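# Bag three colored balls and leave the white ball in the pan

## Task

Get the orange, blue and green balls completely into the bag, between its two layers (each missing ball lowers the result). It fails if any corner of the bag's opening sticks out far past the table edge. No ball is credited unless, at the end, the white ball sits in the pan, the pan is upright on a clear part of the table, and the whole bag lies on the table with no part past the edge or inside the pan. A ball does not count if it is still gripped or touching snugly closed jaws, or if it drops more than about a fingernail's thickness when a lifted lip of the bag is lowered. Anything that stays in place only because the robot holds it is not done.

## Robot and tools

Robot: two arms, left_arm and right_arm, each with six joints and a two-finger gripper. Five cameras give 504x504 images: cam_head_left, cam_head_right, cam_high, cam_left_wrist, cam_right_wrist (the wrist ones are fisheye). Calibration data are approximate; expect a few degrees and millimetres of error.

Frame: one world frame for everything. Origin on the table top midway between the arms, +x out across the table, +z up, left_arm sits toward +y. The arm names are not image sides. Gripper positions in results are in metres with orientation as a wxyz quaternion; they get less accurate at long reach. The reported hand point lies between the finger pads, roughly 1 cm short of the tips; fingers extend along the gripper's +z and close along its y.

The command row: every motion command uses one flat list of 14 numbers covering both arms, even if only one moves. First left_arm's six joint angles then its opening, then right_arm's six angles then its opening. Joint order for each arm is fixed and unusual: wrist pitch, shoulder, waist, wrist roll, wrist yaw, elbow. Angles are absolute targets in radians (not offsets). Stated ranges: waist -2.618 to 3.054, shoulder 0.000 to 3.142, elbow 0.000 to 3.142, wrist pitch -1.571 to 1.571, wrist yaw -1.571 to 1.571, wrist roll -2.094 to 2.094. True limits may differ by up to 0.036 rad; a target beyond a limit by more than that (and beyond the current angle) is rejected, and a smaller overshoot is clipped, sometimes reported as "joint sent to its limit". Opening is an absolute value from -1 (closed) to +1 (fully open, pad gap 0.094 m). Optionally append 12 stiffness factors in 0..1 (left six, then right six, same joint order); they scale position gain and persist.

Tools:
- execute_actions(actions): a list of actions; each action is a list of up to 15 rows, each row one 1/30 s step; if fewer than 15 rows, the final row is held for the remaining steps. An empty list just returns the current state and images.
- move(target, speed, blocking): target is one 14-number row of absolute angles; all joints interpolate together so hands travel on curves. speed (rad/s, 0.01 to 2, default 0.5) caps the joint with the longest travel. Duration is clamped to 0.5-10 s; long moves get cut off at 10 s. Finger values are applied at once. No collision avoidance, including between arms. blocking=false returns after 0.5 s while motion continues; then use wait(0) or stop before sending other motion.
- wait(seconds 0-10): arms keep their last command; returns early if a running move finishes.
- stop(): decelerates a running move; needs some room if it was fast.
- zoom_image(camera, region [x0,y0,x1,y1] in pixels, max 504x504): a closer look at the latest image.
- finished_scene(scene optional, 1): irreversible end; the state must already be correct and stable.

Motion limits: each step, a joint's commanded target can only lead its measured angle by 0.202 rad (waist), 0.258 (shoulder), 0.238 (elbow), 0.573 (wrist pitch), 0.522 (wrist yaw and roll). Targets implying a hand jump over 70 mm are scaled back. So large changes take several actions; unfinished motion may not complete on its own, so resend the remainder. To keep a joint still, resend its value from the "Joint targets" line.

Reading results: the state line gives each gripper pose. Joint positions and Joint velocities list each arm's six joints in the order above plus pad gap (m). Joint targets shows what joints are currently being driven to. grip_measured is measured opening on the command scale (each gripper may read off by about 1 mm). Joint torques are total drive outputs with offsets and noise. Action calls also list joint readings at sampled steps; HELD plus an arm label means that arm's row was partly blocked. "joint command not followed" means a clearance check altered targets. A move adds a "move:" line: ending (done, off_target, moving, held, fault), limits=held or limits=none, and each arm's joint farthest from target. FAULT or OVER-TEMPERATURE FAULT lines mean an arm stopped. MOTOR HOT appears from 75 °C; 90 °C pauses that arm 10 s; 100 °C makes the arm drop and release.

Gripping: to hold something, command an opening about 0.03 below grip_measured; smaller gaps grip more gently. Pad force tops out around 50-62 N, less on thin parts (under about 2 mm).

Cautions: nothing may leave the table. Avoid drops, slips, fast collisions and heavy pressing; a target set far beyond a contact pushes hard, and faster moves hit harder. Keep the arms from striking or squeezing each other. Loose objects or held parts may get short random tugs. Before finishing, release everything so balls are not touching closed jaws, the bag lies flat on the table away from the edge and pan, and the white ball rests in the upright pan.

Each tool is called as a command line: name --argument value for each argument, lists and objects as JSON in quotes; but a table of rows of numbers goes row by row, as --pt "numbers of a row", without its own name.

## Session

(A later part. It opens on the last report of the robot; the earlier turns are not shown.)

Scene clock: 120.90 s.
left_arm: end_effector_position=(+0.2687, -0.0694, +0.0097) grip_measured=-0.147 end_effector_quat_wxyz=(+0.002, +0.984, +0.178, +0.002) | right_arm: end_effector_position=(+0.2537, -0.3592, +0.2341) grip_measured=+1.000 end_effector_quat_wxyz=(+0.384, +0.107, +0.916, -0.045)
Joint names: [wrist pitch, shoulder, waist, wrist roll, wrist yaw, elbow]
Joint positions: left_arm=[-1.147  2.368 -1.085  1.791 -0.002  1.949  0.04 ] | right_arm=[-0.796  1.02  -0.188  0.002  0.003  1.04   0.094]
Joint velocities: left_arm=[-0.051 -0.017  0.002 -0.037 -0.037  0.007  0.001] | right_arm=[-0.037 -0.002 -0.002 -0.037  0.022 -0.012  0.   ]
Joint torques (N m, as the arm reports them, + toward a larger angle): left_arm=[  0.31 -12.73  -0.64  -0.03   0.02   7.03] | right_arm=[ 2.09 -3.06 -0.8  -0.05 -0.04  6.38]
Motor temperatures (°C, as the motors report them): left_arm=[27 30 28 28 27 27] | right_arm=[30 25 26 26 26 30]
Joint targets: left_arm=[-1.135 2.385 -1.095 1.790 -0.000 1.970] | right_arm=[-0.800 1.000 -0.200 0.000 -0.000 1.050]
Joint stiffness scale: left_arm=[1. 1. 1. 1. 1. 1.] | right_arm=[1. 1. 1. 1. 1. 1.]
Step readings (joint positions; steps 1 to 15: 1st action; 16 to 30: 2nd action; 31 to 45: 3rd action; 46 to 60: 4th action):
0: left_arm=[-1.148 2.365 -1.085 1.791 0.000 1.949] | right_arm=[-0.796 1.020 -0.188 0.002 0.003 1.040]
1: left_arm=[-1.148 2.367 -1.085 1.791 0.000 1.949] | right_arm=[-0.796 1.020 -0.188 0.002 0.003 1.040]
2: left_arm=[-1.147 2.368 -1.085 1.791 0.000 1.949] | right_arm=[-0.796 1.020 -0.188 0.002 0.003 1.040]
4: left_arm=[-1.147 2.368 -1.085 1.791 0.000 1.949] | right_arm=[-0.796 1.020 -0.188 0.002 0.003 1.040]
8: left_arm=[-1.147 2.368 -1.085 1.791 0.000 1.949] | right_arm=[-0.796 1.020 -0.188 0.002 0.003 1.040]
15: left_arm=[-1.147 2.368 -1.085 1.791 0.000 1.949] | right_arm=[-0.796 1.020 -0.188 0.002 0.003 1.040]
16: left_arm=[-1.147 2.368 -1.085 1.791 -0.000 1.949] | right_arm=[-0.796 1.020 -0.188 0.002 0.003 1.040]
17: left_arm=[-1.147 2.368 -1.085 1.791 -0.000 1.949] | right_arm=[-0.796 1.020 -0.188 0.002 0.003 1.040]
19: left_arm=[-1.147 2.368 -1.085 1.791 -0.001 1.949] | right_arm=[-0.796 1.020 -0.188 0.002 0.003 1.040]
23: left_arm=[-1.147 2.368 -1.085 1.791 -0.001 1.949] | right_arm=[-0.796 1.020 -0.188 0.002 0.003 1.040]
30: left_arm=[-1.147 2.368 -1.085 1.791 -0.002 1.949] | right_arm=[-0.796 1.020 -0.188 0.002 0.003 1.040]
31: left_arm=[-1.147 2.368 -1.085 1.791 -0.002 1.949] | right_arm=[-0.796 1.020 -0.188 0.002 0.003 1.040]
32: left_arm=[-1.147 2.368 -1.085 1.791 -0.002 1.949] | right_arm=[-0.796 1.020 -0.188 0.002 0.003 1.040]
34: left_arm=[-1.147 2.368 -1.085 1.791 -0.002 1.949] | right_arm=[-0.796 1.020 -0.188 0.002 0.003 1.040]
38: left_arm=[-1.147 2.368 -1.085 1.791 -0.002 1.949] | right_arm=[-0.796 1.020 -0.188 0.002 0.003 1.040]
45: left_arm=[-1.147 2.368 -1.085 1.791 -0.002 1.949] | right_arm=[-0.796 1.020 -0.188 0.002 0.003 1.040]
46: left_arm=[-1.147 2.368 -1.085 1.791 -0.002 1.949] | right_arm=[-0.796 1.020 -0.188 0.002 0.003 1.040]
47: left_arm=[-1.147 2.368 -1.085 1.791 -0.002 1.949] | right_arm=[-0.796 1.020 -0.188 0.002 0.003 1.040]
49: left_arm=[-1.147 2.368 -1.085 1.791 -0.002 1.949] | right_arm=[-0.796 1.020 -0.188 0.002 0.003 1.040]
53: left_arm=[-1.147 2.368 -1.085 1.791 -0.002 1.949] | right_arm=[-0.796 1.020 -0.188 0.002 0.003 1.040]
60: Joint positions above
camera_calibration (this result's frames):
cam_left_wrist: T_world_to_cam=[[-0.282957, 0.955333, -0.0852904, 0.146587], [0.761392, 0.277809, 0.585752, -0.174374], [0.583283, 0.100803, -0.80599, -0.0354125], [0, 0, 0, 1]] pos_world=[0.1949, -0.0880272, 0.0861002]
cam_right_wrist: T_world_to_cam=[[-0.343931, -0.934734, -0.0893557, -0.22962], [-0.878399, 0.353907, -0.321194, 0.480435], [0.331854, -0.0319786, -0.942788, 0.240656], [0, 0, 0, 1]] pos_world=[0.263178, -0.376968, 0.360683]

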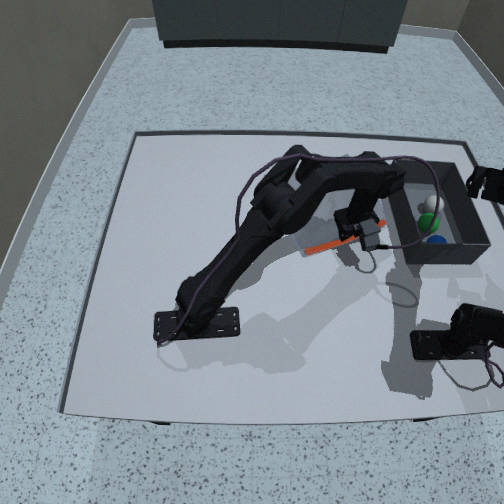

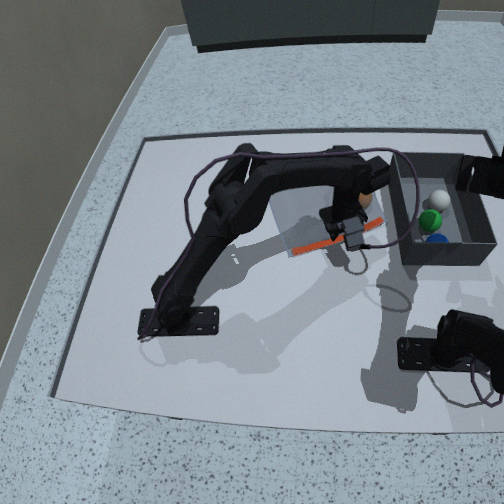

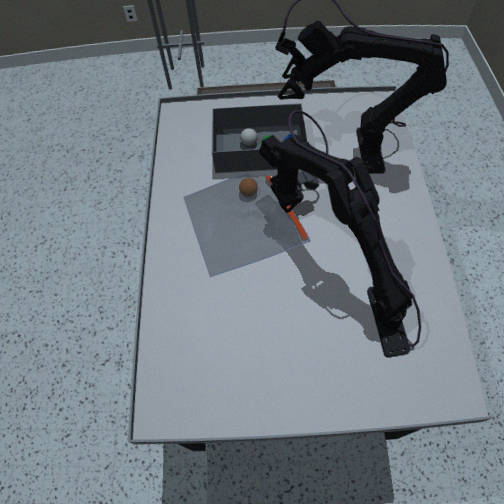

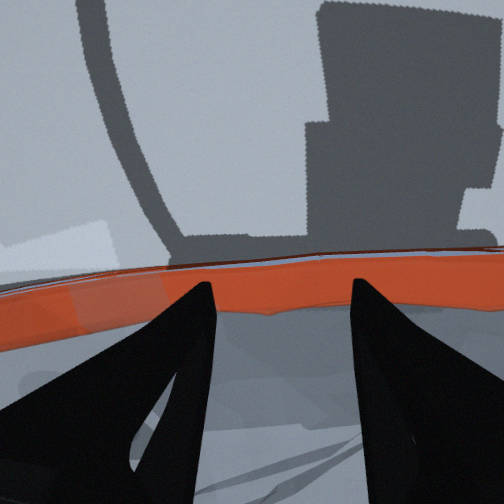

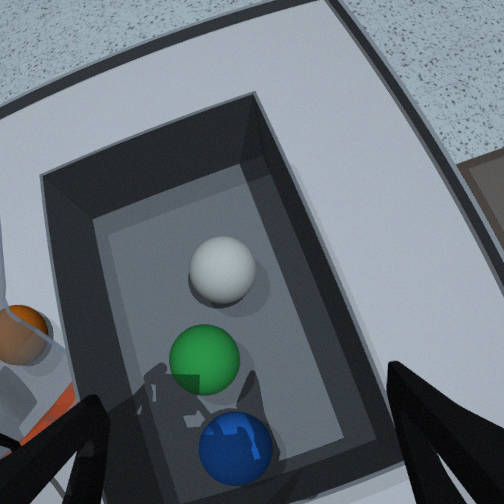

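execute_actions --actions '[[[-1.135,2.33,-1.095,1.79,0,1.97,-0.15,-0.8,1.0,-0.2,0,0,1.05,1]],[[-1.135,2.33,-1.095,1.79,0,1.97,1,-0.8,1.0,-0.2,0,0,1.05,1]],[[-1.135,2.37,-1.095,1.79,0,1.97,1,-0.8,1.0,-0.2,0,0,1.05,1]],[[-1.135,2.43,-1.095,1.79,0,1.97,1,-0.8,1.0,-0.2,0,0,1.05,1]],[[-1.135,2.43,-1.095,1.79,0,1.97,0.88,-0.8,1.0,-0.2,0,0,1.05,1]],[[-1.135,2.43,-1.095,1.79,0,1.97,0.76,-0.8,1.0,-0.2,0,0,1.05,1]],[[-1.135,2.43,-1.095,1.79,0,1.97,0.64,-0.8,1.0,-0.2,0,0,1.05,1]]]'

Scene clock: 130.33 s.
left_arm: end_effector_position=(+0.2693, -0.0697, +0.0087) grip_measured=+0.643 end_effector_quat_wxyz=(-0.003, +0.984, +0.178, +0.001) | right_arm: end_effector_position=(+0.2537, -0.3592, +0.2341) grip_measured=+1.000 end_effector_quat_wxyz=(+0.384, +0.107, +0.916, -0.045)
Joint names: [wrist pitch, shoulder, waist, wrist roll, wrist yaw, elbow]
Joint positions: left_arm=[-1.162  2.381 -1.085  1.791 -0.004  1.968  0.077] | right_arm=[-0.796  1.02  -0.188  0.002  0.003  1.04   0.094]
Joint velocities: left_arm=[ 0.037 -0.012 -0.007 -0.066  0.007  0.002  0.001] | right_arm=[-0.051 -0.007 -0.017 -0.007 -0.037 -0.007  0.   ]
Joint torques (N m, as the arm reports them, + toward a larger angle): left_arm=[ 0.44 -9.89 -0.66 -0.02  0.05  5.6 ] | right_arm=[ 2.1  -3.07 -0.8  -0.05 -0.04  6.38]
Motor temperatures (°C, as the motors report them): left_arm=[27 30 28 28 27 27] | right_arm=[30 25 26 26 26 31]
Joint targets: left_arm=[-1.135 2.430 -1.095 1.790 0.000 1.970] | right_arm=[-0.800 1.000 -0.200 0.000 -0.000 1.050]
Joint stiffness scale: left_arm=[1. 1. 1. 1. 1. 1.] | right_arm=[1. 1. 1. 1. 1. 1.]
Step readings (joint positions; steps 1 to 15: 1st action; 16 to 30: 2nd action; 31 to 45: 3rd action; 46 to 60: 4th action; 61 to 75: 5th action; 76 to 90: 6th action; 91 to 105: 7th action):
0: left_arm=[-1.147 2.368 -1.085 1.791 -0.002 1.949] | right_arm=[-0.796 1.020 -0.188 0.002 0.003 1.040]
1: left_arm=[-1.147 2.365 -1.085 1.791 -0.002 1.949] | right_arm=[-0.796 1.020 -0.188 0.002 0.003 1.040]
2: left_arm=[-1.147 2.363 -1.085 1.791 -0.002 1.949] | right_arm=[-0.796 1.020 -0.188 0.002 0.003 1.040]
4: left_arm=[-1.146 2.357 -1.085 1.791 -0.002 1.949] | right_arm=[-0.796 1.020 -0.188 0.002 0.003 1.040]
8: left_arm=[-1.145 2.349 -1.085 1.791 -0.002 1.949] | right_arm=[-0.796 1.020 -0.188 0.002 0.003 1.040]
15: left_arm=[-1.144 2.349 -1.085 1.791 -0.002 1.949] | right_arm=[-0.796 1.020 -0.188 0.002 0.003 1.040]
16: left_arm=[-1.144 2.349 -1.085 1.791 -0.002 1.949] | right_arm=[-0.796 1.020 -0.188 0.002 0.003 1.040]
17: left_arm=[-1.144 2.349 -1.085 1.791 -0.002 1.949] | right_arm=[-0.796 1.020 -0.188 0.002 0.003 1.040]
19: left_arm=[-1.144 2.349 -1.085 1.791 -0.002 1.949] | right_arm=[-0.796 1.020 -0.188 0.002 0.003 1.040]
23: left_arm=[-1.144 2.349 -1.085 1.791 -0.002 1.949] | right_arm=[-0.796 1.020 -0.188 0.002 0.003 1.040]
30: left_arm=[-1.144 2.349 -1.085 1.791 -0.002 1.949] | right_arm=[-0.796 1.020 -0.188 0.002 0.003 1.040]
31: left_arm=[-1.144 2.351 -1.085 1.791 -0.002 1.949] | right_arm=[-0.796 1.020 -0.188 0.002 0.003 1.040]
32: left_arm=[-1.143 2.353 -1.085 1.791 -0.002 1.949] | right_arm=[-0.796 1.020 -0.188 0.002 0.003 1.040]
34: left_arm=[-1.143 2.360 -1.085 1.791 -0.002 1.949] | right_arm=[-0.796 1.020 -0.188 0.002 0.003 1.040]
38: left_arm=[-1.142 2.367 -1.085 1.791 -0.002 1.949] | right_arm=[-0.796 1.020 -0.188 0.002 0.003 1.040]
45: left_arm=[-1.142 2.367 -1.085 1.791 -0.002 1.949] | right_arm=[-0.796 1.020 -0.188 0.002 0.003 1.040]
46: left_arm=[-1.144 2.371 -1.085 1.791 -0.002 1.952] | right_arm=[-0.796 1.020 -0.188 0.002 0.003 1.040]
47: left_arm=[-1.150 2.376 -1.085 1.791 -0.003 1.959] | right_arm=[-0.796 1.020 -0.188 0.002 0.003 1.040]
49: left_arm=[-1.156 2.380 -1.085 1.791 -0.003 1.965] | right_arm=[-0.796 1.020 -0.188 0.002 0.003 1.040]
53: left_arm=[-1.158 2.381 -1.085 1.791 -0.003 1.968] | right_arm=[-0.796 1.020 -0.188 0.002 0.003 1.040]
60: left_arm=[-1.158 2.381 -1.085 1.791 -0.003 1.968] | right_arm=[-0.796 1.020 -0.188 0.002 0.003 1.040]
61: left_arm=[-1.160 2.381 -1.085 1.791 -0.003 1.968] | right_arm=[-0.796 1.020 -0.188 0.002 0.003 1.040]
62: left_arm=[-1.162 2.381 -1.085 1.791 -0.003 1.968] | right_arm=[-0.796 1.020 -0.188 0.002 0.003 1.040]
64: left_arm=[-1.162 2.381 -1.085 1.791 -0.004 1.968] | right_arm=[-0.796 1.020 -0.188 0.002 0.003 1.040]
68: left_arm=[-1.162 2.381 -1.085 1.791 -0.004 1.968] | right_arm=[-0.796 1.020 -0.188 0.002 0.003 1.040]
75: left_arm=[-1.162 2.381 -1.085 1.791 -0.004 1.968] | right_arm=[-0.796 1.020 -0.188 0.002 0.003 1.040]
76: left_arm=[-1.162 2.381 -1.085 1.791 -0.004 1.968] | right_arm=[-0.796 1.020 -0.188 0.002 0.003 1.040]
77: left_arm=[-1.162 2.381 -1.085 1.791 -0.004 1.968] | right_arm=[-0.796 1.020 -0.188 0.002 0.003 1.040]
79: left_arm=[-1.162 2.381 -1.085 1.791 -0.004 1.968] | right_arm=[-0.796 1.020 -0.188 0.002 0.003 1.040]
83: left_arm=[-1.162 2.381 -1.085 1.791 -0.004 1.968] | right_arm=[-0.796 1.020 -0.188 0.002 0.003 1.040]
90: left_arm=[-1.162 2.381 -1.085 1.791 -0.004 1.968] | right_arm=[-0.796 1.020 -0.188 0.002 0.003 1.040]
91: left_arm=[-1.162 2.381 -1.085 1.791 -0.004 1.968] | right_arm=[-0.796 1.020 -0.188 0.002 0.003 1.040]
92: left_arm=[-1.162 2.381 -1.085 1.791 -0.004 1.968] | right_arm=[-0.796 1.020 -0.188 0.002 0.003 1.040]
94: left_arm=[-1.162 2.381 -1.085 1.791 -0.004 1.968] | right_arm=[-0.796 1.020 -0.188 0.002 0.003 1.040]
98: left_arm=[-1.162 2.381 -1.085 1.791 -0.004 1.968] | right_arm=[-0.796 1.020 -0.188 0.002 0.003 1.040]
105: Joint positions above
camera_calibration (this result's frames):
cam_left_wrist: T_world_to_cam=[[-0.283199, 0.955987, -0.0767316, 0.146955], [0.763144, 0.273082, 0.585693, -0.174933], [0.580869, 0.107311, -0.806893, -0.0354528], [0, 0, 0, 1]] pos_world=[0.19571, -0.088912, 0.0851265]
cam_right_wrist: T_world_to_cam=[[-0.343931, -0.934734, -0.0893557, -0.22962], [-0.878399, 0.353907, -0.321194, 0.480435], [0.331854, -0.0319786, -0.942788, 0.240656], [0, 0, 0, 1]] pos_world=[0.263178, -0.376968, 0.360683]

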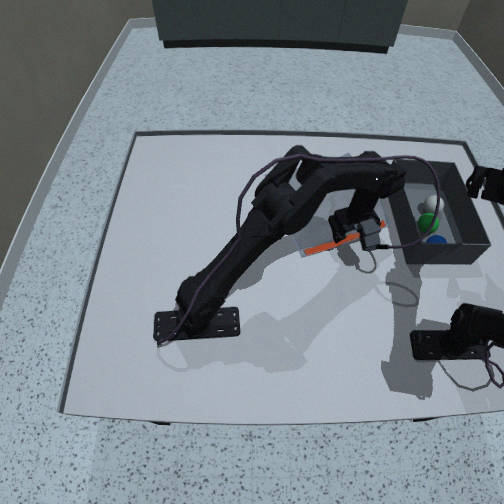

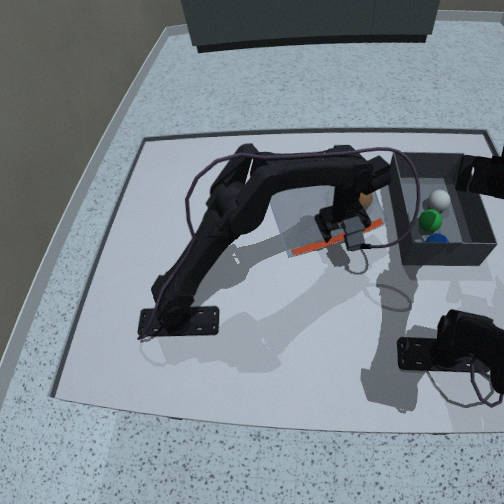

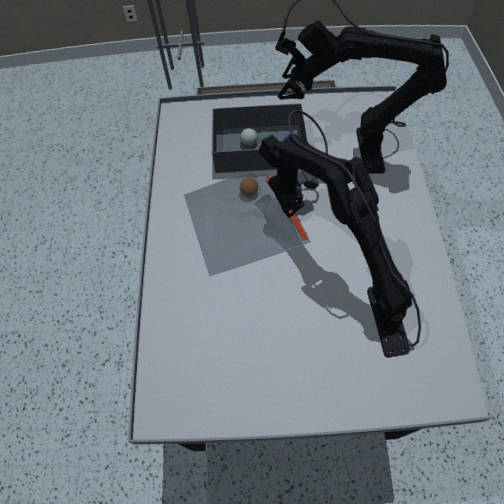

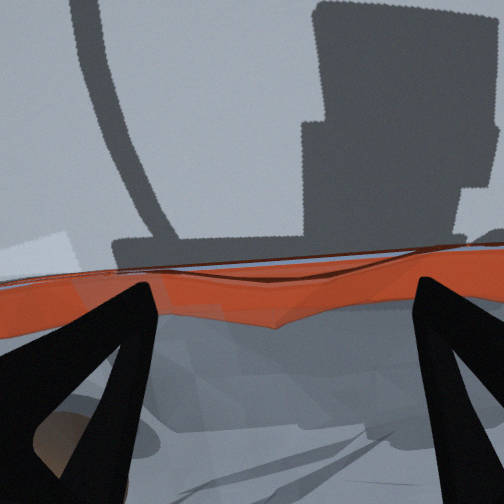

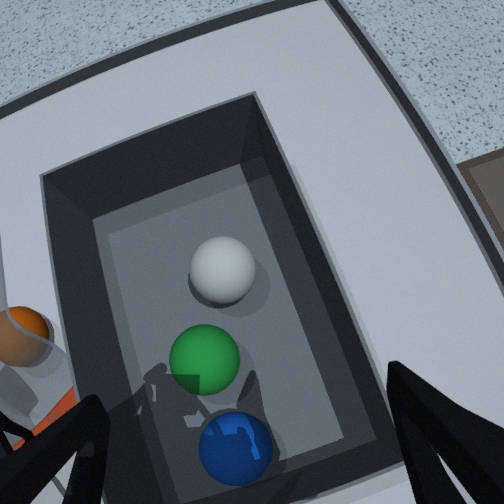

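execute_actions --actions '[[[-1.135,2.45,-1.095,1.79,0,1.97,0.55,-0.8,1.0,-0.2,0,0,1.05,1]],[[-1.135,2.45,-1.095,1.79,0,1.97,0.45,-0.8,1.0,-0.2,0,0,1.05,1]]]'

Scene clock: 135.30 s.
left_arm: end_effector_position=(+0.2697, -0.0702, +0.0080) grip_measured=+0.453 end_effector_quat_wxyz=(-0.003, +0.984, +0.178, +0.001) | right_arm: end_effector_position=(+0.2537, -0.3592, +0.2341) grip_measured=+1.000 end_effector_quat_wxyz=(+0.384, +0.107, +0.916, -0.045)
Joint names: [wrist pitch, shoulder, waist, wrist roll, wrist yaw, elbow]
Joint positions: left_arm=[-1.164  2.386 -1.085  1.791 -0.005  1.974  0.068] | right_arm=[-0.796  1.02  -0.188  0.002  0.003  1.04   0.094]
Joint velocities: left_arm=[ 0.007  0.012 -0.002  0.007 -0.037 -0.012 -0.001] | right_arm=[ 0.066  0.012  0.002 -0.007 -0.007 -0.012  0.   ]
Joint torques (N m, as the arm reports them, + toward a larger angle): left_arm=[ 0.46 -8.5  -0.68 -0.03  0.05  5.09] | right_arm=[ 2.1  -3.07 -0.8  -0.05 -0.04  6.39]
Motor temperatures (°C, as the motors report them): left_arm=[27 30 28 28 27 27] | right_arm=[30 25 26 26 26 31]
Joint targets: left_arm=[-1.135 2.450 -1.095 1.790 -0.000 1.970] | right_arm=[-0.800 1.000 -0.200 0.000 -0.000 1.050]
Joint stiffness scale: left_arm=[1. 1. 1. 1. 1. 1.] | right_arm=[1. 1. 1. 1. 1. 1.]
Step readings (joint positions; steps 1 to 15: 1st action; 16 to 30: 2nd action):
0: left_arm=[-1.162 2.381 -1.085 1.791 -0.004 1.968] | right_arm=[-0.796 1.020 -0.188 0.002 0.003 1.040]
1: left_arm=[-1.162 2.383 -1.085 1.791 -0.004 1.968] | right_arm=[-0.796 1.020 -0.188 0.002 0.003 1.040]
2: left_arm=[-1.162 2.384 -1.085 1.791 -0.004 1.971] | right_arm=[-0.796 1.020 -0.188 0.002 0.003 1.040]
4: left_arm=[-1.163 2.386 -1.085 1.791 -0.004 1.973] | right_arm=[-0.796 1.020 -0.188 0.002 0.003 1.040]
8: left_arm=[-1.164 2.386 -1.085 1.791 -0.004 1.974] | right_arm=[-0.796 1.020 -0.188 0.002 0.003 1.040]
15: left_arm=[-1.164 2.386 -1.085 1.791 -0.004 1.974] | right_arm=[-0.796 1.020 -0.188 0.002 0.003 1.040]
16: left_arm=[-1.164 2.386 -1.085 1.791 -0.004 1.974] | right_arm=[-0.796 1.020 -0.188 0.002 0.003 1.040]
17: left_arm=[-1.164 2.386 -1.085 1.791 -0.004 1.974] | right_arm=[-0.796 1.020 -0.188 0.002 0.003 1.040]
19: left_arm=[-1.164 2.386 -1.085 1.791 -0.005 1.974] | right_arm=[-0.796 1.020 -0.188 0.002 0.003 1.040]
23: left_arm=[-1.164 2.386 -1.085 1.791 -0.005 1.974] | right_arm=[-0.796 1.020 -0.188 0.002 0.003 1.040]
30: Joint positions above
camera_calibration (this result's frames):
cam_left_wrist: T_world_to_cam=[[-0.283221, 0.956076, -0.0755293, 0.147523], [0.763324, 0.272398, 0.585778, -0.17482], [0.580622, 0.108251, -0.806945, -0.0360444], [0, 0, 0, 1]] pos_world=[0.196154, -0.0895207, 0.0844621]
cam_right_wrist: T_world_to_cam=[[-0.343931, -0.934734, -0.0893557, -0.22962], [-0.878399, 0.353907, -0.321194, 0.480435], [0.331854, -0.0319786, -0.942788, 0.240656], [0, 0, 0, 1]] pos_world=[0.263178, -0.376968, 0.360683]

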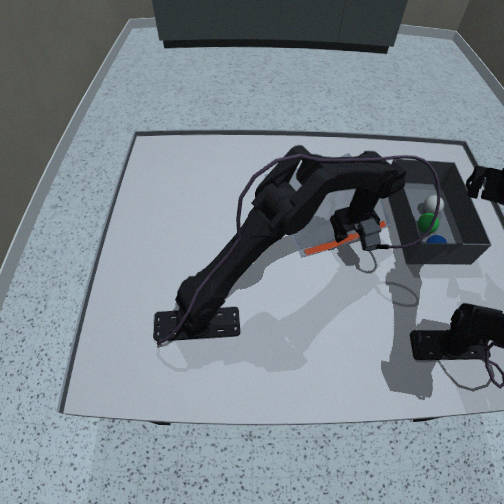

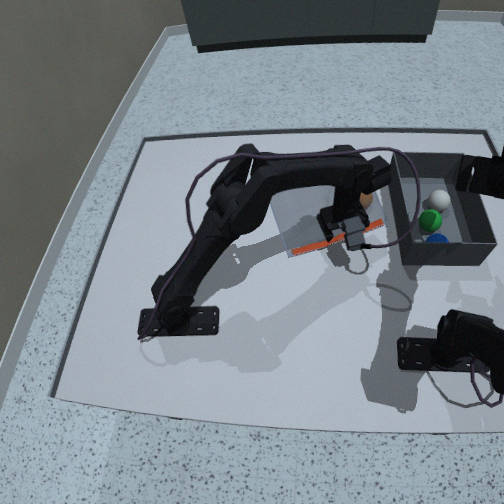

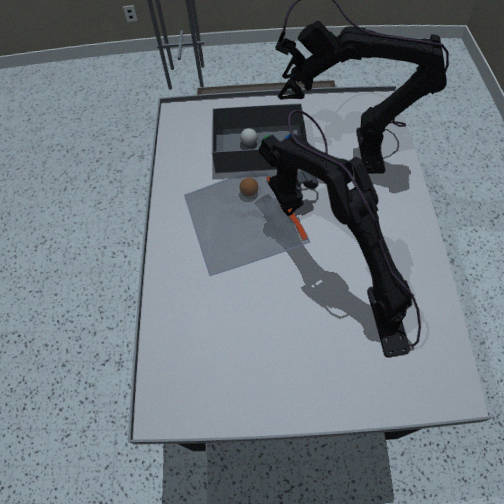

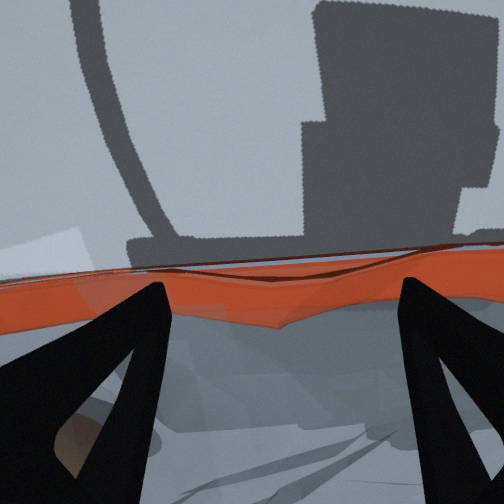

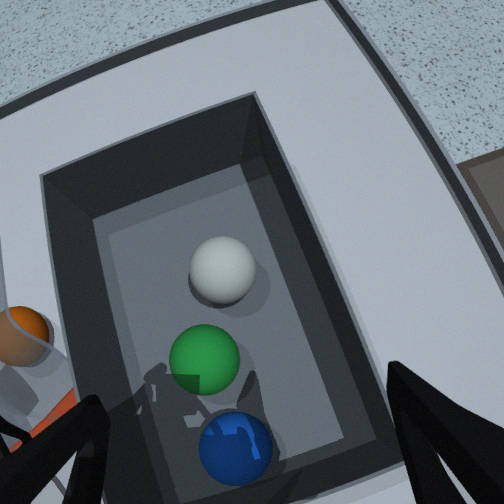

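move --target '[-1.2,2.2,-1.095,1.79,0,1.97,0.45,-0.8,1.0,-0.2,0,0,1.05,1]' --speed 0.4

move --target '[-0.98,2.29,-1.62,0,-1.0,1.72,-0.5,-0.9,1.3,0.3,0.25,0,1.3,1]' --speed 1.0

Scene clock: 170.53 s.
left_arm: end_effector_position=(+0.2749, -0.0782, +0.0884) grip_measured=+0.453 end_effector_quat_wxyz=(+0.074, +0.981, +0.178, +0.034) | right_arm: end_effector_position=(+0.2537, -0.3592, +0.2341) grip_measured=+1.000 end_effector_quat_wxyz=(+0.384, +0.107, +0.916, -0.045)
Joint names: [wrist pitch, shoulder, waist, wrist roll, wrist yaw, elbow]
Joint positions: left_arm=[-1.177  2.205 -1.085  1.791 -0.005  1.974  0.068] | right_arm=[-0.796  1.02  -0.188  0.002  0.003  1.04   0.094]
Joint velocities: left_arm=[-0.007 -0.012 -0.002 -0.081  0.022 -0.017  0.001] | right_arm=[-0.037  0.022  0.002 -0.022 -0.007 -0.032  0.   ]
Joint torques (N m, as the arm reports them, + toward a larger angle): left_arm=[  0.26 -13.78  -0.66  -0.02   0.06   5.37] | right_arm=[ 2.09 -3.06 -0.8  -0.05 -0.04  6.38]
Motor temperatures (°C, as the motors report them): left_arm=[27 29 28 28 27 26] | right_arm=[31 25 26 26 26 31]
Joint targets: left_arm=[-1.200 2.200 -1.095 1.790 0.000 1.970] | right_arm=[-0.800 1.000 -0.200 -0.000 0.000 1.050]
Joint stiffness scale: left_arm=[1. 1. 1. 1. 1. 1.] | right_arm=[1. 1. 1. 1. 1. 1.]
move: off_target (left_arm); limits=none; left_arm: farthest joint: the wrist pitch, 0.023 radians from its target (0.036 radians at the start); right_arm: farthest joint: the shoulder, 0.020 radians from its target (0.020 radians at the start)
camera_calibration (this result's frames):
cam_left_wrist: T_world_to_cam=[[-0.268978, 0.934272, -0.234066, 0.17107], [0.70835, 0.356556, 0.609186, -0.204095], [0.652603, -0.00194337, -0.757697, -0.00607689], [0, 0, 0, 1]] pos_world=[0.194551, -0.0870664, 0.159769]
cam_right_wrist: T_world_to_cam=[[-0.343931, -0.934734, -0.0893557, -0.22962], [-0.878399, 0.353907, -0.321194, 0.480435], [0.331854, -0.0319786, -0.942788, 0.240656], [0, 0, 0, 1]] pos_world=[0.263178, -0.376968, 0.360683]

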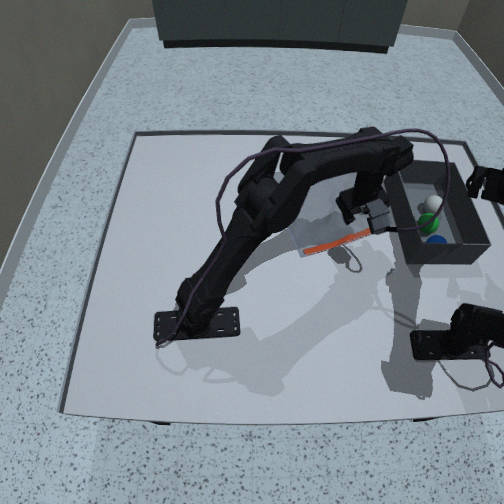

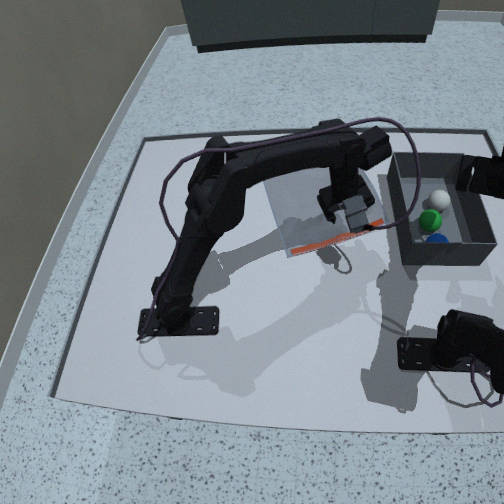

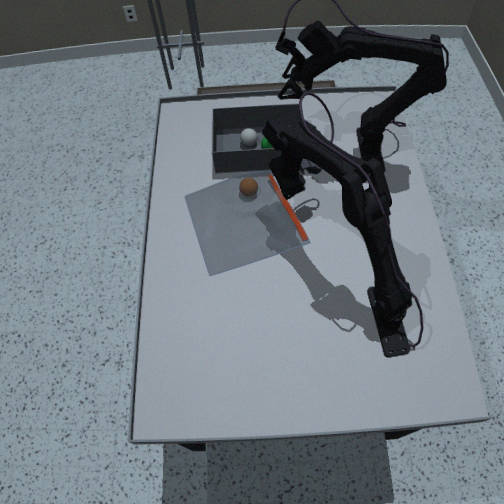

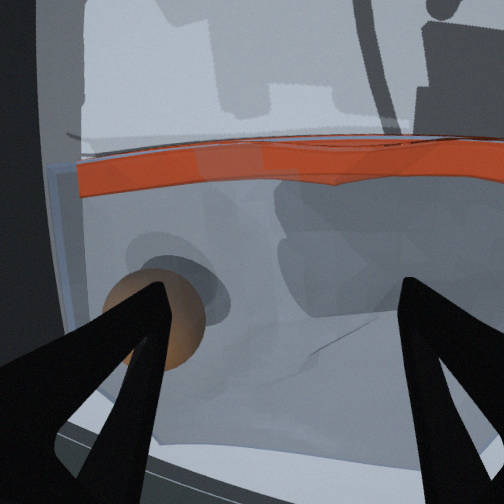

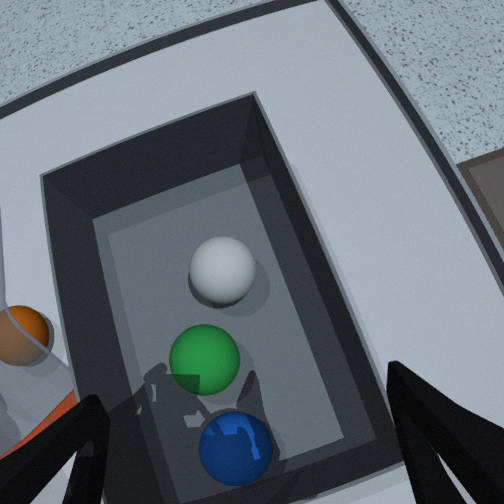

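Scene clock: 173.27 s.
left_arm: end_effector_position=(+0.1859, -0.1153, +0.0686) grip_measured=-0.497 end_effector_quat_wxyz=(+0.328, +0.611, +0.636, +0.338) | right_arm: end_effector_position=(+0.2914, -0.2060, +0.2230) grip_measured=+1.000 end_effector_quat_wxyz=(+0.303, -0.001, +0.950, +0.075)
Joint names: [wrist pitch, shoulder, waist, wrist roll, wrist yaw, elbow]
Joint positions: left_arm=[-0.996  2.29  -1.618  0.014 -0.98   1.73   0.024] | right_arm=[-0.895  1.297  0.289  0.246  0.003  1.257  0.094]
Joint velocities: left_arm=[-0.022  0.022 -0.017  0.037  0.022 -0.012 -0.   ] | right_arm=[-0.007  0.012 -0.002  0.022  0.037 -0.002  0.   ]
Joint torques (N m, as the arm reports them, + toward a larger angle): left_arm=[  0.34 -13.55  -0.21  -0.19  -0.57   4.49] | right_arm=[ 1.87 -3.32  0.78  0.02 -0.04  8.35]
Motor temperatures (°C, as the motors report them): left_arm=[27 29 28 28 27 26] | right_arm=[31 25 26 26 26 31]
Joint targets: left_arm=[-0.980 2.290 -1.620 -0.000 -1.000 1.720] | right_arm=[-0.900 1.300 0.300 0.250 -0.000 1.300]
Joint stiffness scale: left_arm=[1. 1. 1. 1. 1. 1.] | right_arm=[1. 1. 1. 1. 1. 1.]
move: off_target (right_arm); limits=none; left_arm: farthest joint: the wrist yaw, 0.020 radians from its target (0.995 radians at the start); right_arm: farthest joint: the elbow, 0.043 radians from its target (0.260 radians at the start)
camera_calibration (this result's frames):
cam_left_wrist: T_world_to_cam=[[-0.487881, 0.0482614, -0.871575, 0.159458], [-0.509696, 0.79483, 0.329324, 0.180419], [0.708648, 0.604909, -0.363184, 0.0694345], [0, 0, 0, 1]] pos_world=[0.120551, -0.1931, 0.104781]
cam_right_wrist: T_world_to_cam=[[-0.0870338, -0.974132, -0.208545, -0.13088], [-0.984127, 0.116573, -0.133808, 0.395925], [0.154658, 0.193589, -0.968816, 0.326449], [0, 0, 0, 1]] pos_world=[0.327762, -0.236845, 0.341953]

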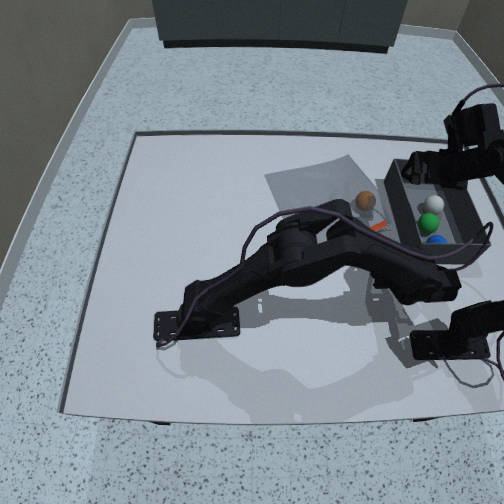

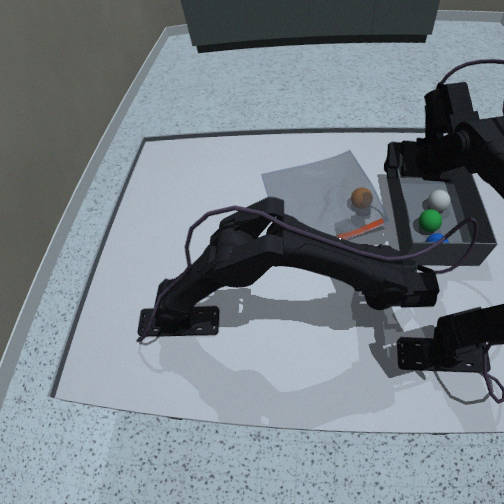

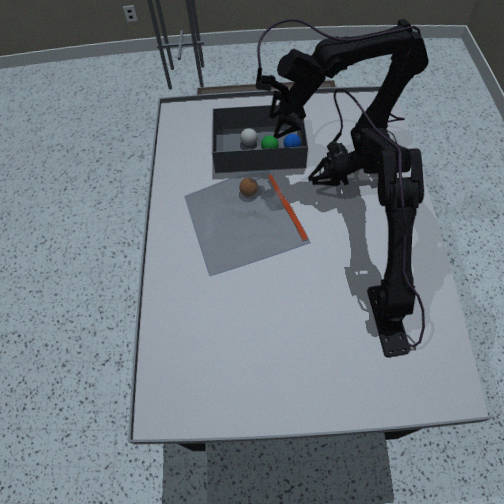

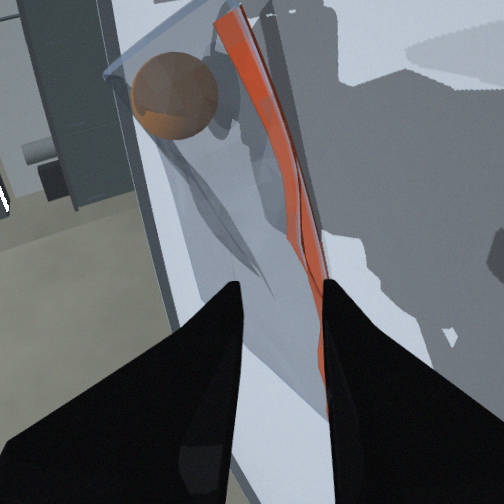

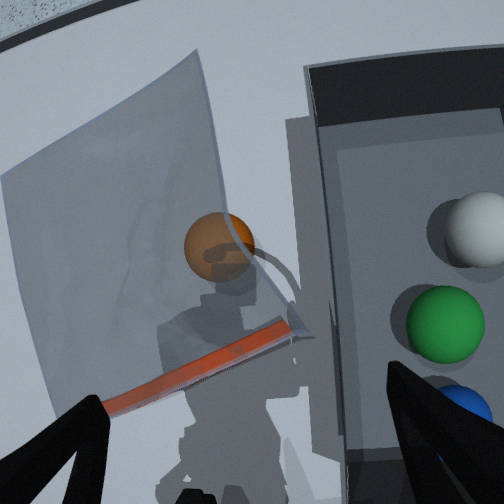

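zoom_image --camera "cam_left_wrist" --region '[200, 80, 400, 320]'

Region (200, 80, 400, 320) of cam_left_wrist's 504x504 image, scaled by 2.100, with more detail than that image has.

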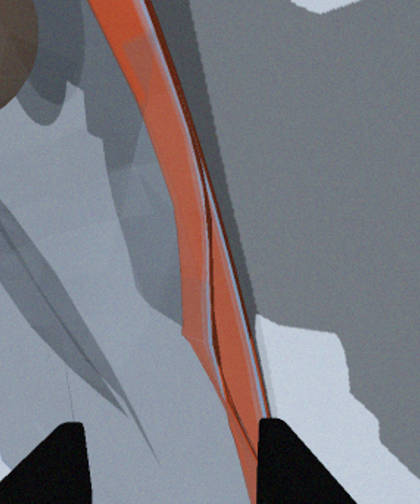

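move --target '[-0.85,2.33,-1.49,0,-1.0,1.612,-0.5,-0.9,1.3,0.1,0.25,0,1.3,1]' --speed 0.2

Scene clock: 192.40 s.
left_arm: end_effector_position=(+0.2351, -0.0820, +0.0269) grip_measured=-0.497 end_effector_quat_wxyz=(+0.300, +0.574, +0.669, +0.363) | right_arm: end_effector_position=(+0.3012, -0.2665, +0.2230) grip_measured=+1.000 end_effector_quat_wxyz=(+0.309, +0.084, +0.946, +0.048)
Joint names: [wrist pitch, shoulder, waist, wrist roll, wrist yaw, elbow]
Joint positions: left_arm=[-0.866  2.33  -1.496  0.013 -0.981  1.622  0.024] | right_arm=[-0.895  1.297  0.111  0.247  0.003  1.257  0.094]
Joint velocities: left_arm=[ 0.007  0.012 -0.007 -0.037 -0.11   0.002 -0.001] | right_arm=[ 0.037  0.012  0.007 -0.037 -0.022 -0.027  0.   ]
Joint torques (N m, as the arm reports them, + toward a larger angle): left_arm=[  0.29 -13.55   0.42  -0.17  -0.56   4.26] | right_arm=[ 1.87 -3.32 -0.71  0.01 -0.03  8.36]
Motor temperatures (°C, as the motors report them): left_arm=[27 31 28 28 27 26] | right_arm=[30 25 26 26 26 32]
Joint targets: left_arm=[-0.850 2.330 -1.490 -0.000 -1.000 1.612] | right_arm=[-0.900 1.300 0.100 0.250 0.000 1.300]
Joint stiffness scale: left_arm=[1. 1. 1. 1. 1. 1.] | right_arm=[1. 1. 1. 1. 1. 1.]
move: off_target (right_arm); limits=none; left_arm: farthest joint: the wrist yaw, 0.019 radians from its target (0.020 radians at the start); right_arm: farthest joint: the elbow, 0.043 radians from its target (0.043 radians at the start)
camera_calibration (this result's frames):
cam_left_wrist: T_world_to_cam=[[-0.492153, 0.00441778, -0.870498, 0.142885], [-0.601941, 0.720658, 0.343976, 0.208013], [0.628851, 0.693277, -0.352015, 0.0249871], [0, 0, 0, 1]] pos_world=[0.17982, -0.16786, 0.0616256]
cam_right_wrist: T_world_to_cam=[[-0.258933, -0.943067, -0.208755, -0.128802], [-0.947697, 0.289806, -0.133729, 0.447769], [0.186614, 0.163209, -0.968782, 0.318908], [0, 0, 0, 1]] pos_world=[0.331486, -0.303284, 0.341944]

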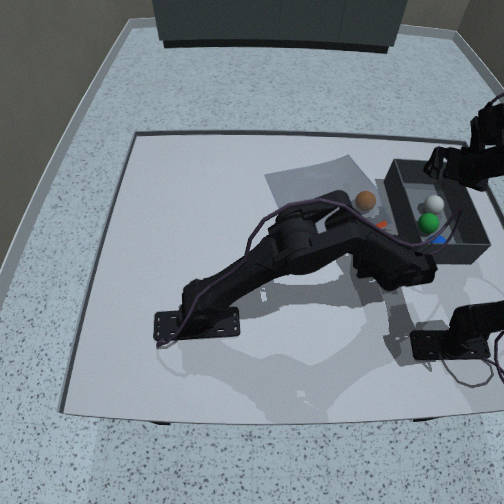

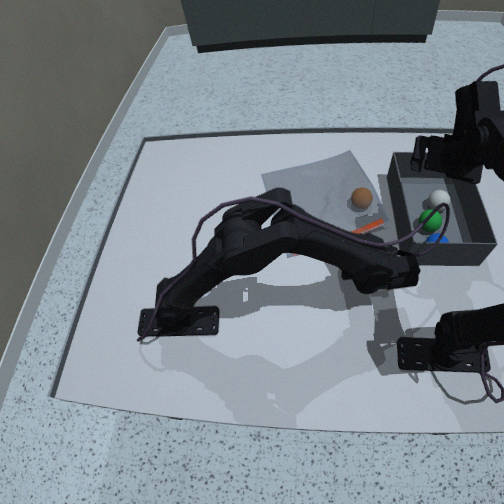

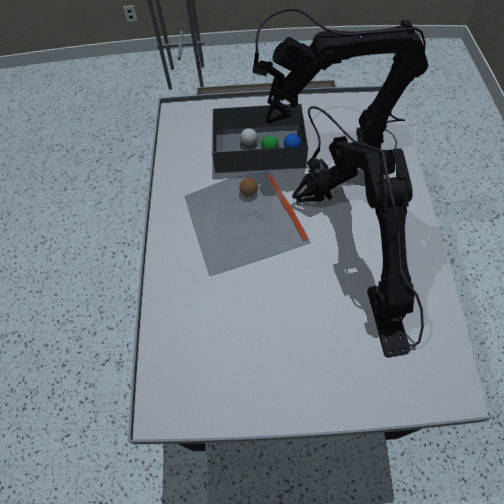

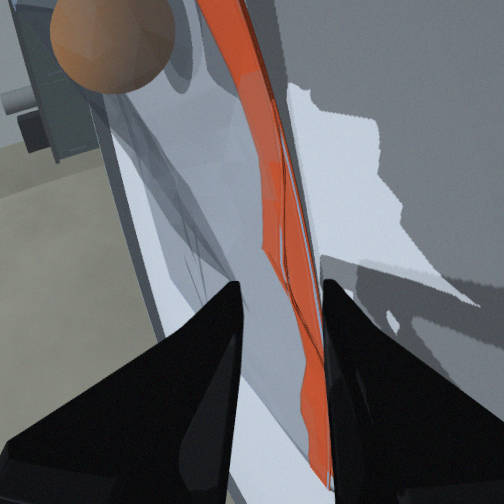

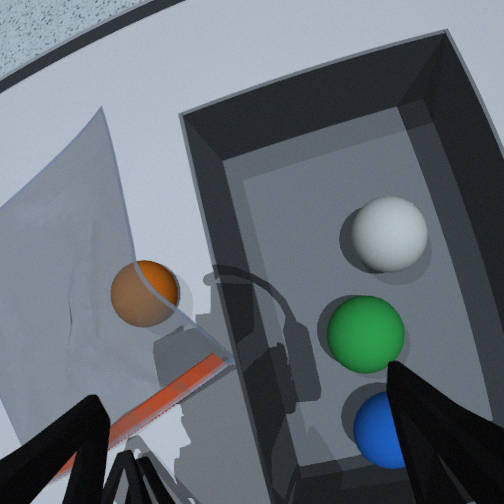

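move --target '[-0.85,2.33,-1.445,0,-1.0,1.612,-0.5,-0.9,1.3,0.1,0.25,0,1.3,1]' --speed 0.06

zoom_image --camera "cam_left_wrist" --region '[200, 170, 420, 390]'

Scene clock: 197.27 s.
left_arm: end_effector_position=(+0.2512, -0.0728, +0.0269) grip_measured=-0.497 end_effector_quat_wxyz=(+0.293, +0.561, +0.681, +0.369) | right_arm: end_effector_position=(+0.3012, -0.2665, +0.2230) grip_measured=+1.000 end_effector_quat_wxyz=(+0.309, +0.084, +0.946, +0.048)
Joint names: [wrist pitch, shoulder, waist, wrist roll, wrist yaw, elbow]
Joint positions: left_arm=[-0.866  2.33  -1.455  0.013 -0.98   1.622  0.024] | right_arm=[-0.895  1.297  0.111  0.247  0.003  1.257  0.094]
Joint velocities: left_arm=[-0.037 -0.002  0.012 -0.022 -0.007  0.012  0.   ] | right_arm=[-0.037  0.002 -0.012  0.007 -0.022 -0.002  0.   ]
Joint torques (N m, as the arm reports them, + toward a larger angle): left_arm=[  0.33 -13.58   0.61  -0.17  -0.52   4.26] | right_arm=[ 1.87 -3.33 -0.71  0.01 -0.04  8.36]
Motor temperatures (°C, as the motors report them): left_arm=[26 31 28 28 27 26] | right_arm=[30 25 26 26 26 32]
Joint targets: left_arm=[-0.850 2.330 -1.445 0.000 -1.000 1.612] | right_arm=[-0.900 1.300 0.100 0.250 0.000 1.300]
Joint stiffness scale: left_arm=[1. 1. 1. 1. 1. 1.] | right_arm=[1. 1. 1. 1. 1. 1.]
move: off_target (right_arm); limits=none; left_arm: farthest joint: the wrist yaw, 0.020 radians from its target (0.019 radians at the start); right_arm: farthest joint: the elbow, 0.043 radians from its target (0.043 radians at the start)
camera_calibration (this result's frames):
cam_left_wrist: T_world_to_cam=[[-0.492173, -0.0162509, -0.870346, 0.149201], [-0.631012, 0.695409, 0.343847, 0.216511], [0.599658, 0.718431, -0.352516, 0.0176285], [0, 0, 0, 1]] pos_world=[0.199483, -0.160804, 0.0616239]
cam_right_wrist: T_world_to_cam=[[-0.258933, -0.943067, -0.208755, -0.128802], [-0.947697, 0.289806, -0.133729, 0.447769], [0.186614, 0.163209, -0.968782, 0.318908], [0, 0, 0, 1]] pos_world=[0.331486, -0.303284, 0.341944]

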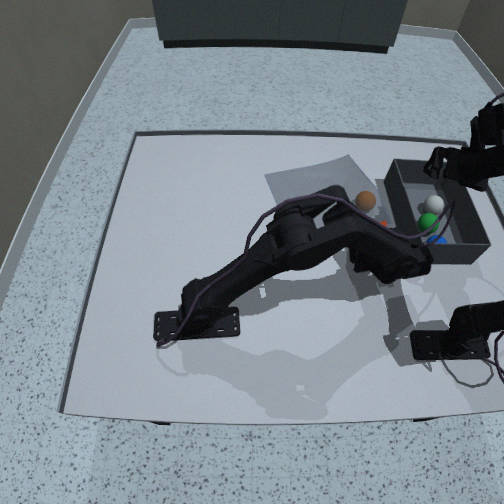

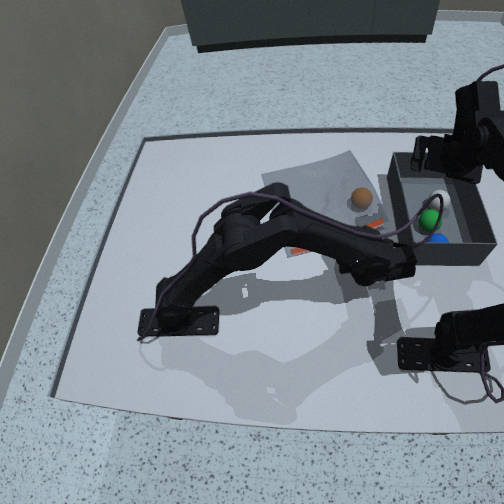

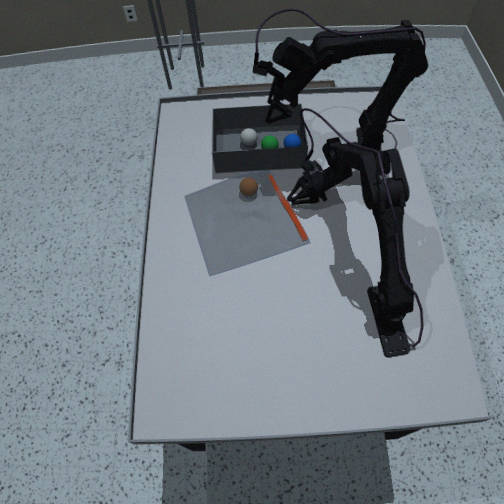

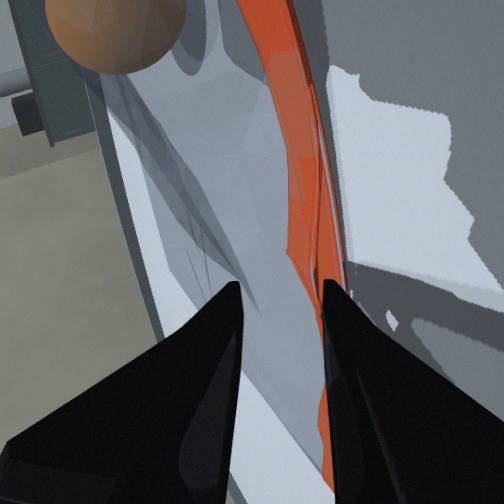

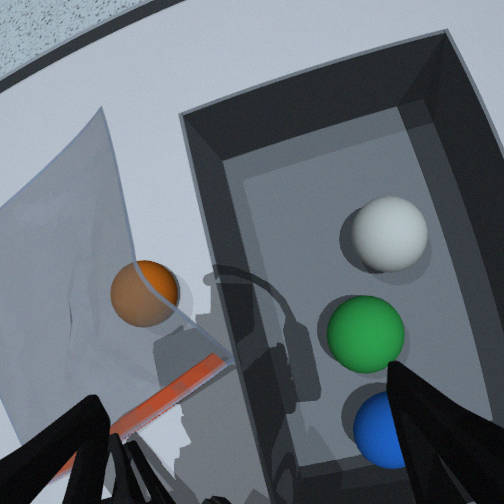

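Region (200, 170, 420, 390) of cam_left_wrist's 504x504 image, scaled by 2.291, with more detail than that image has.

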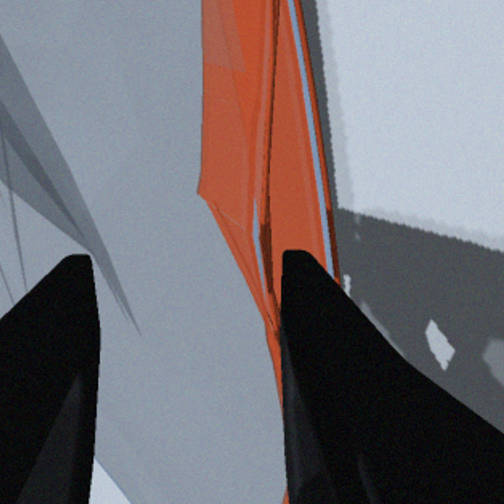

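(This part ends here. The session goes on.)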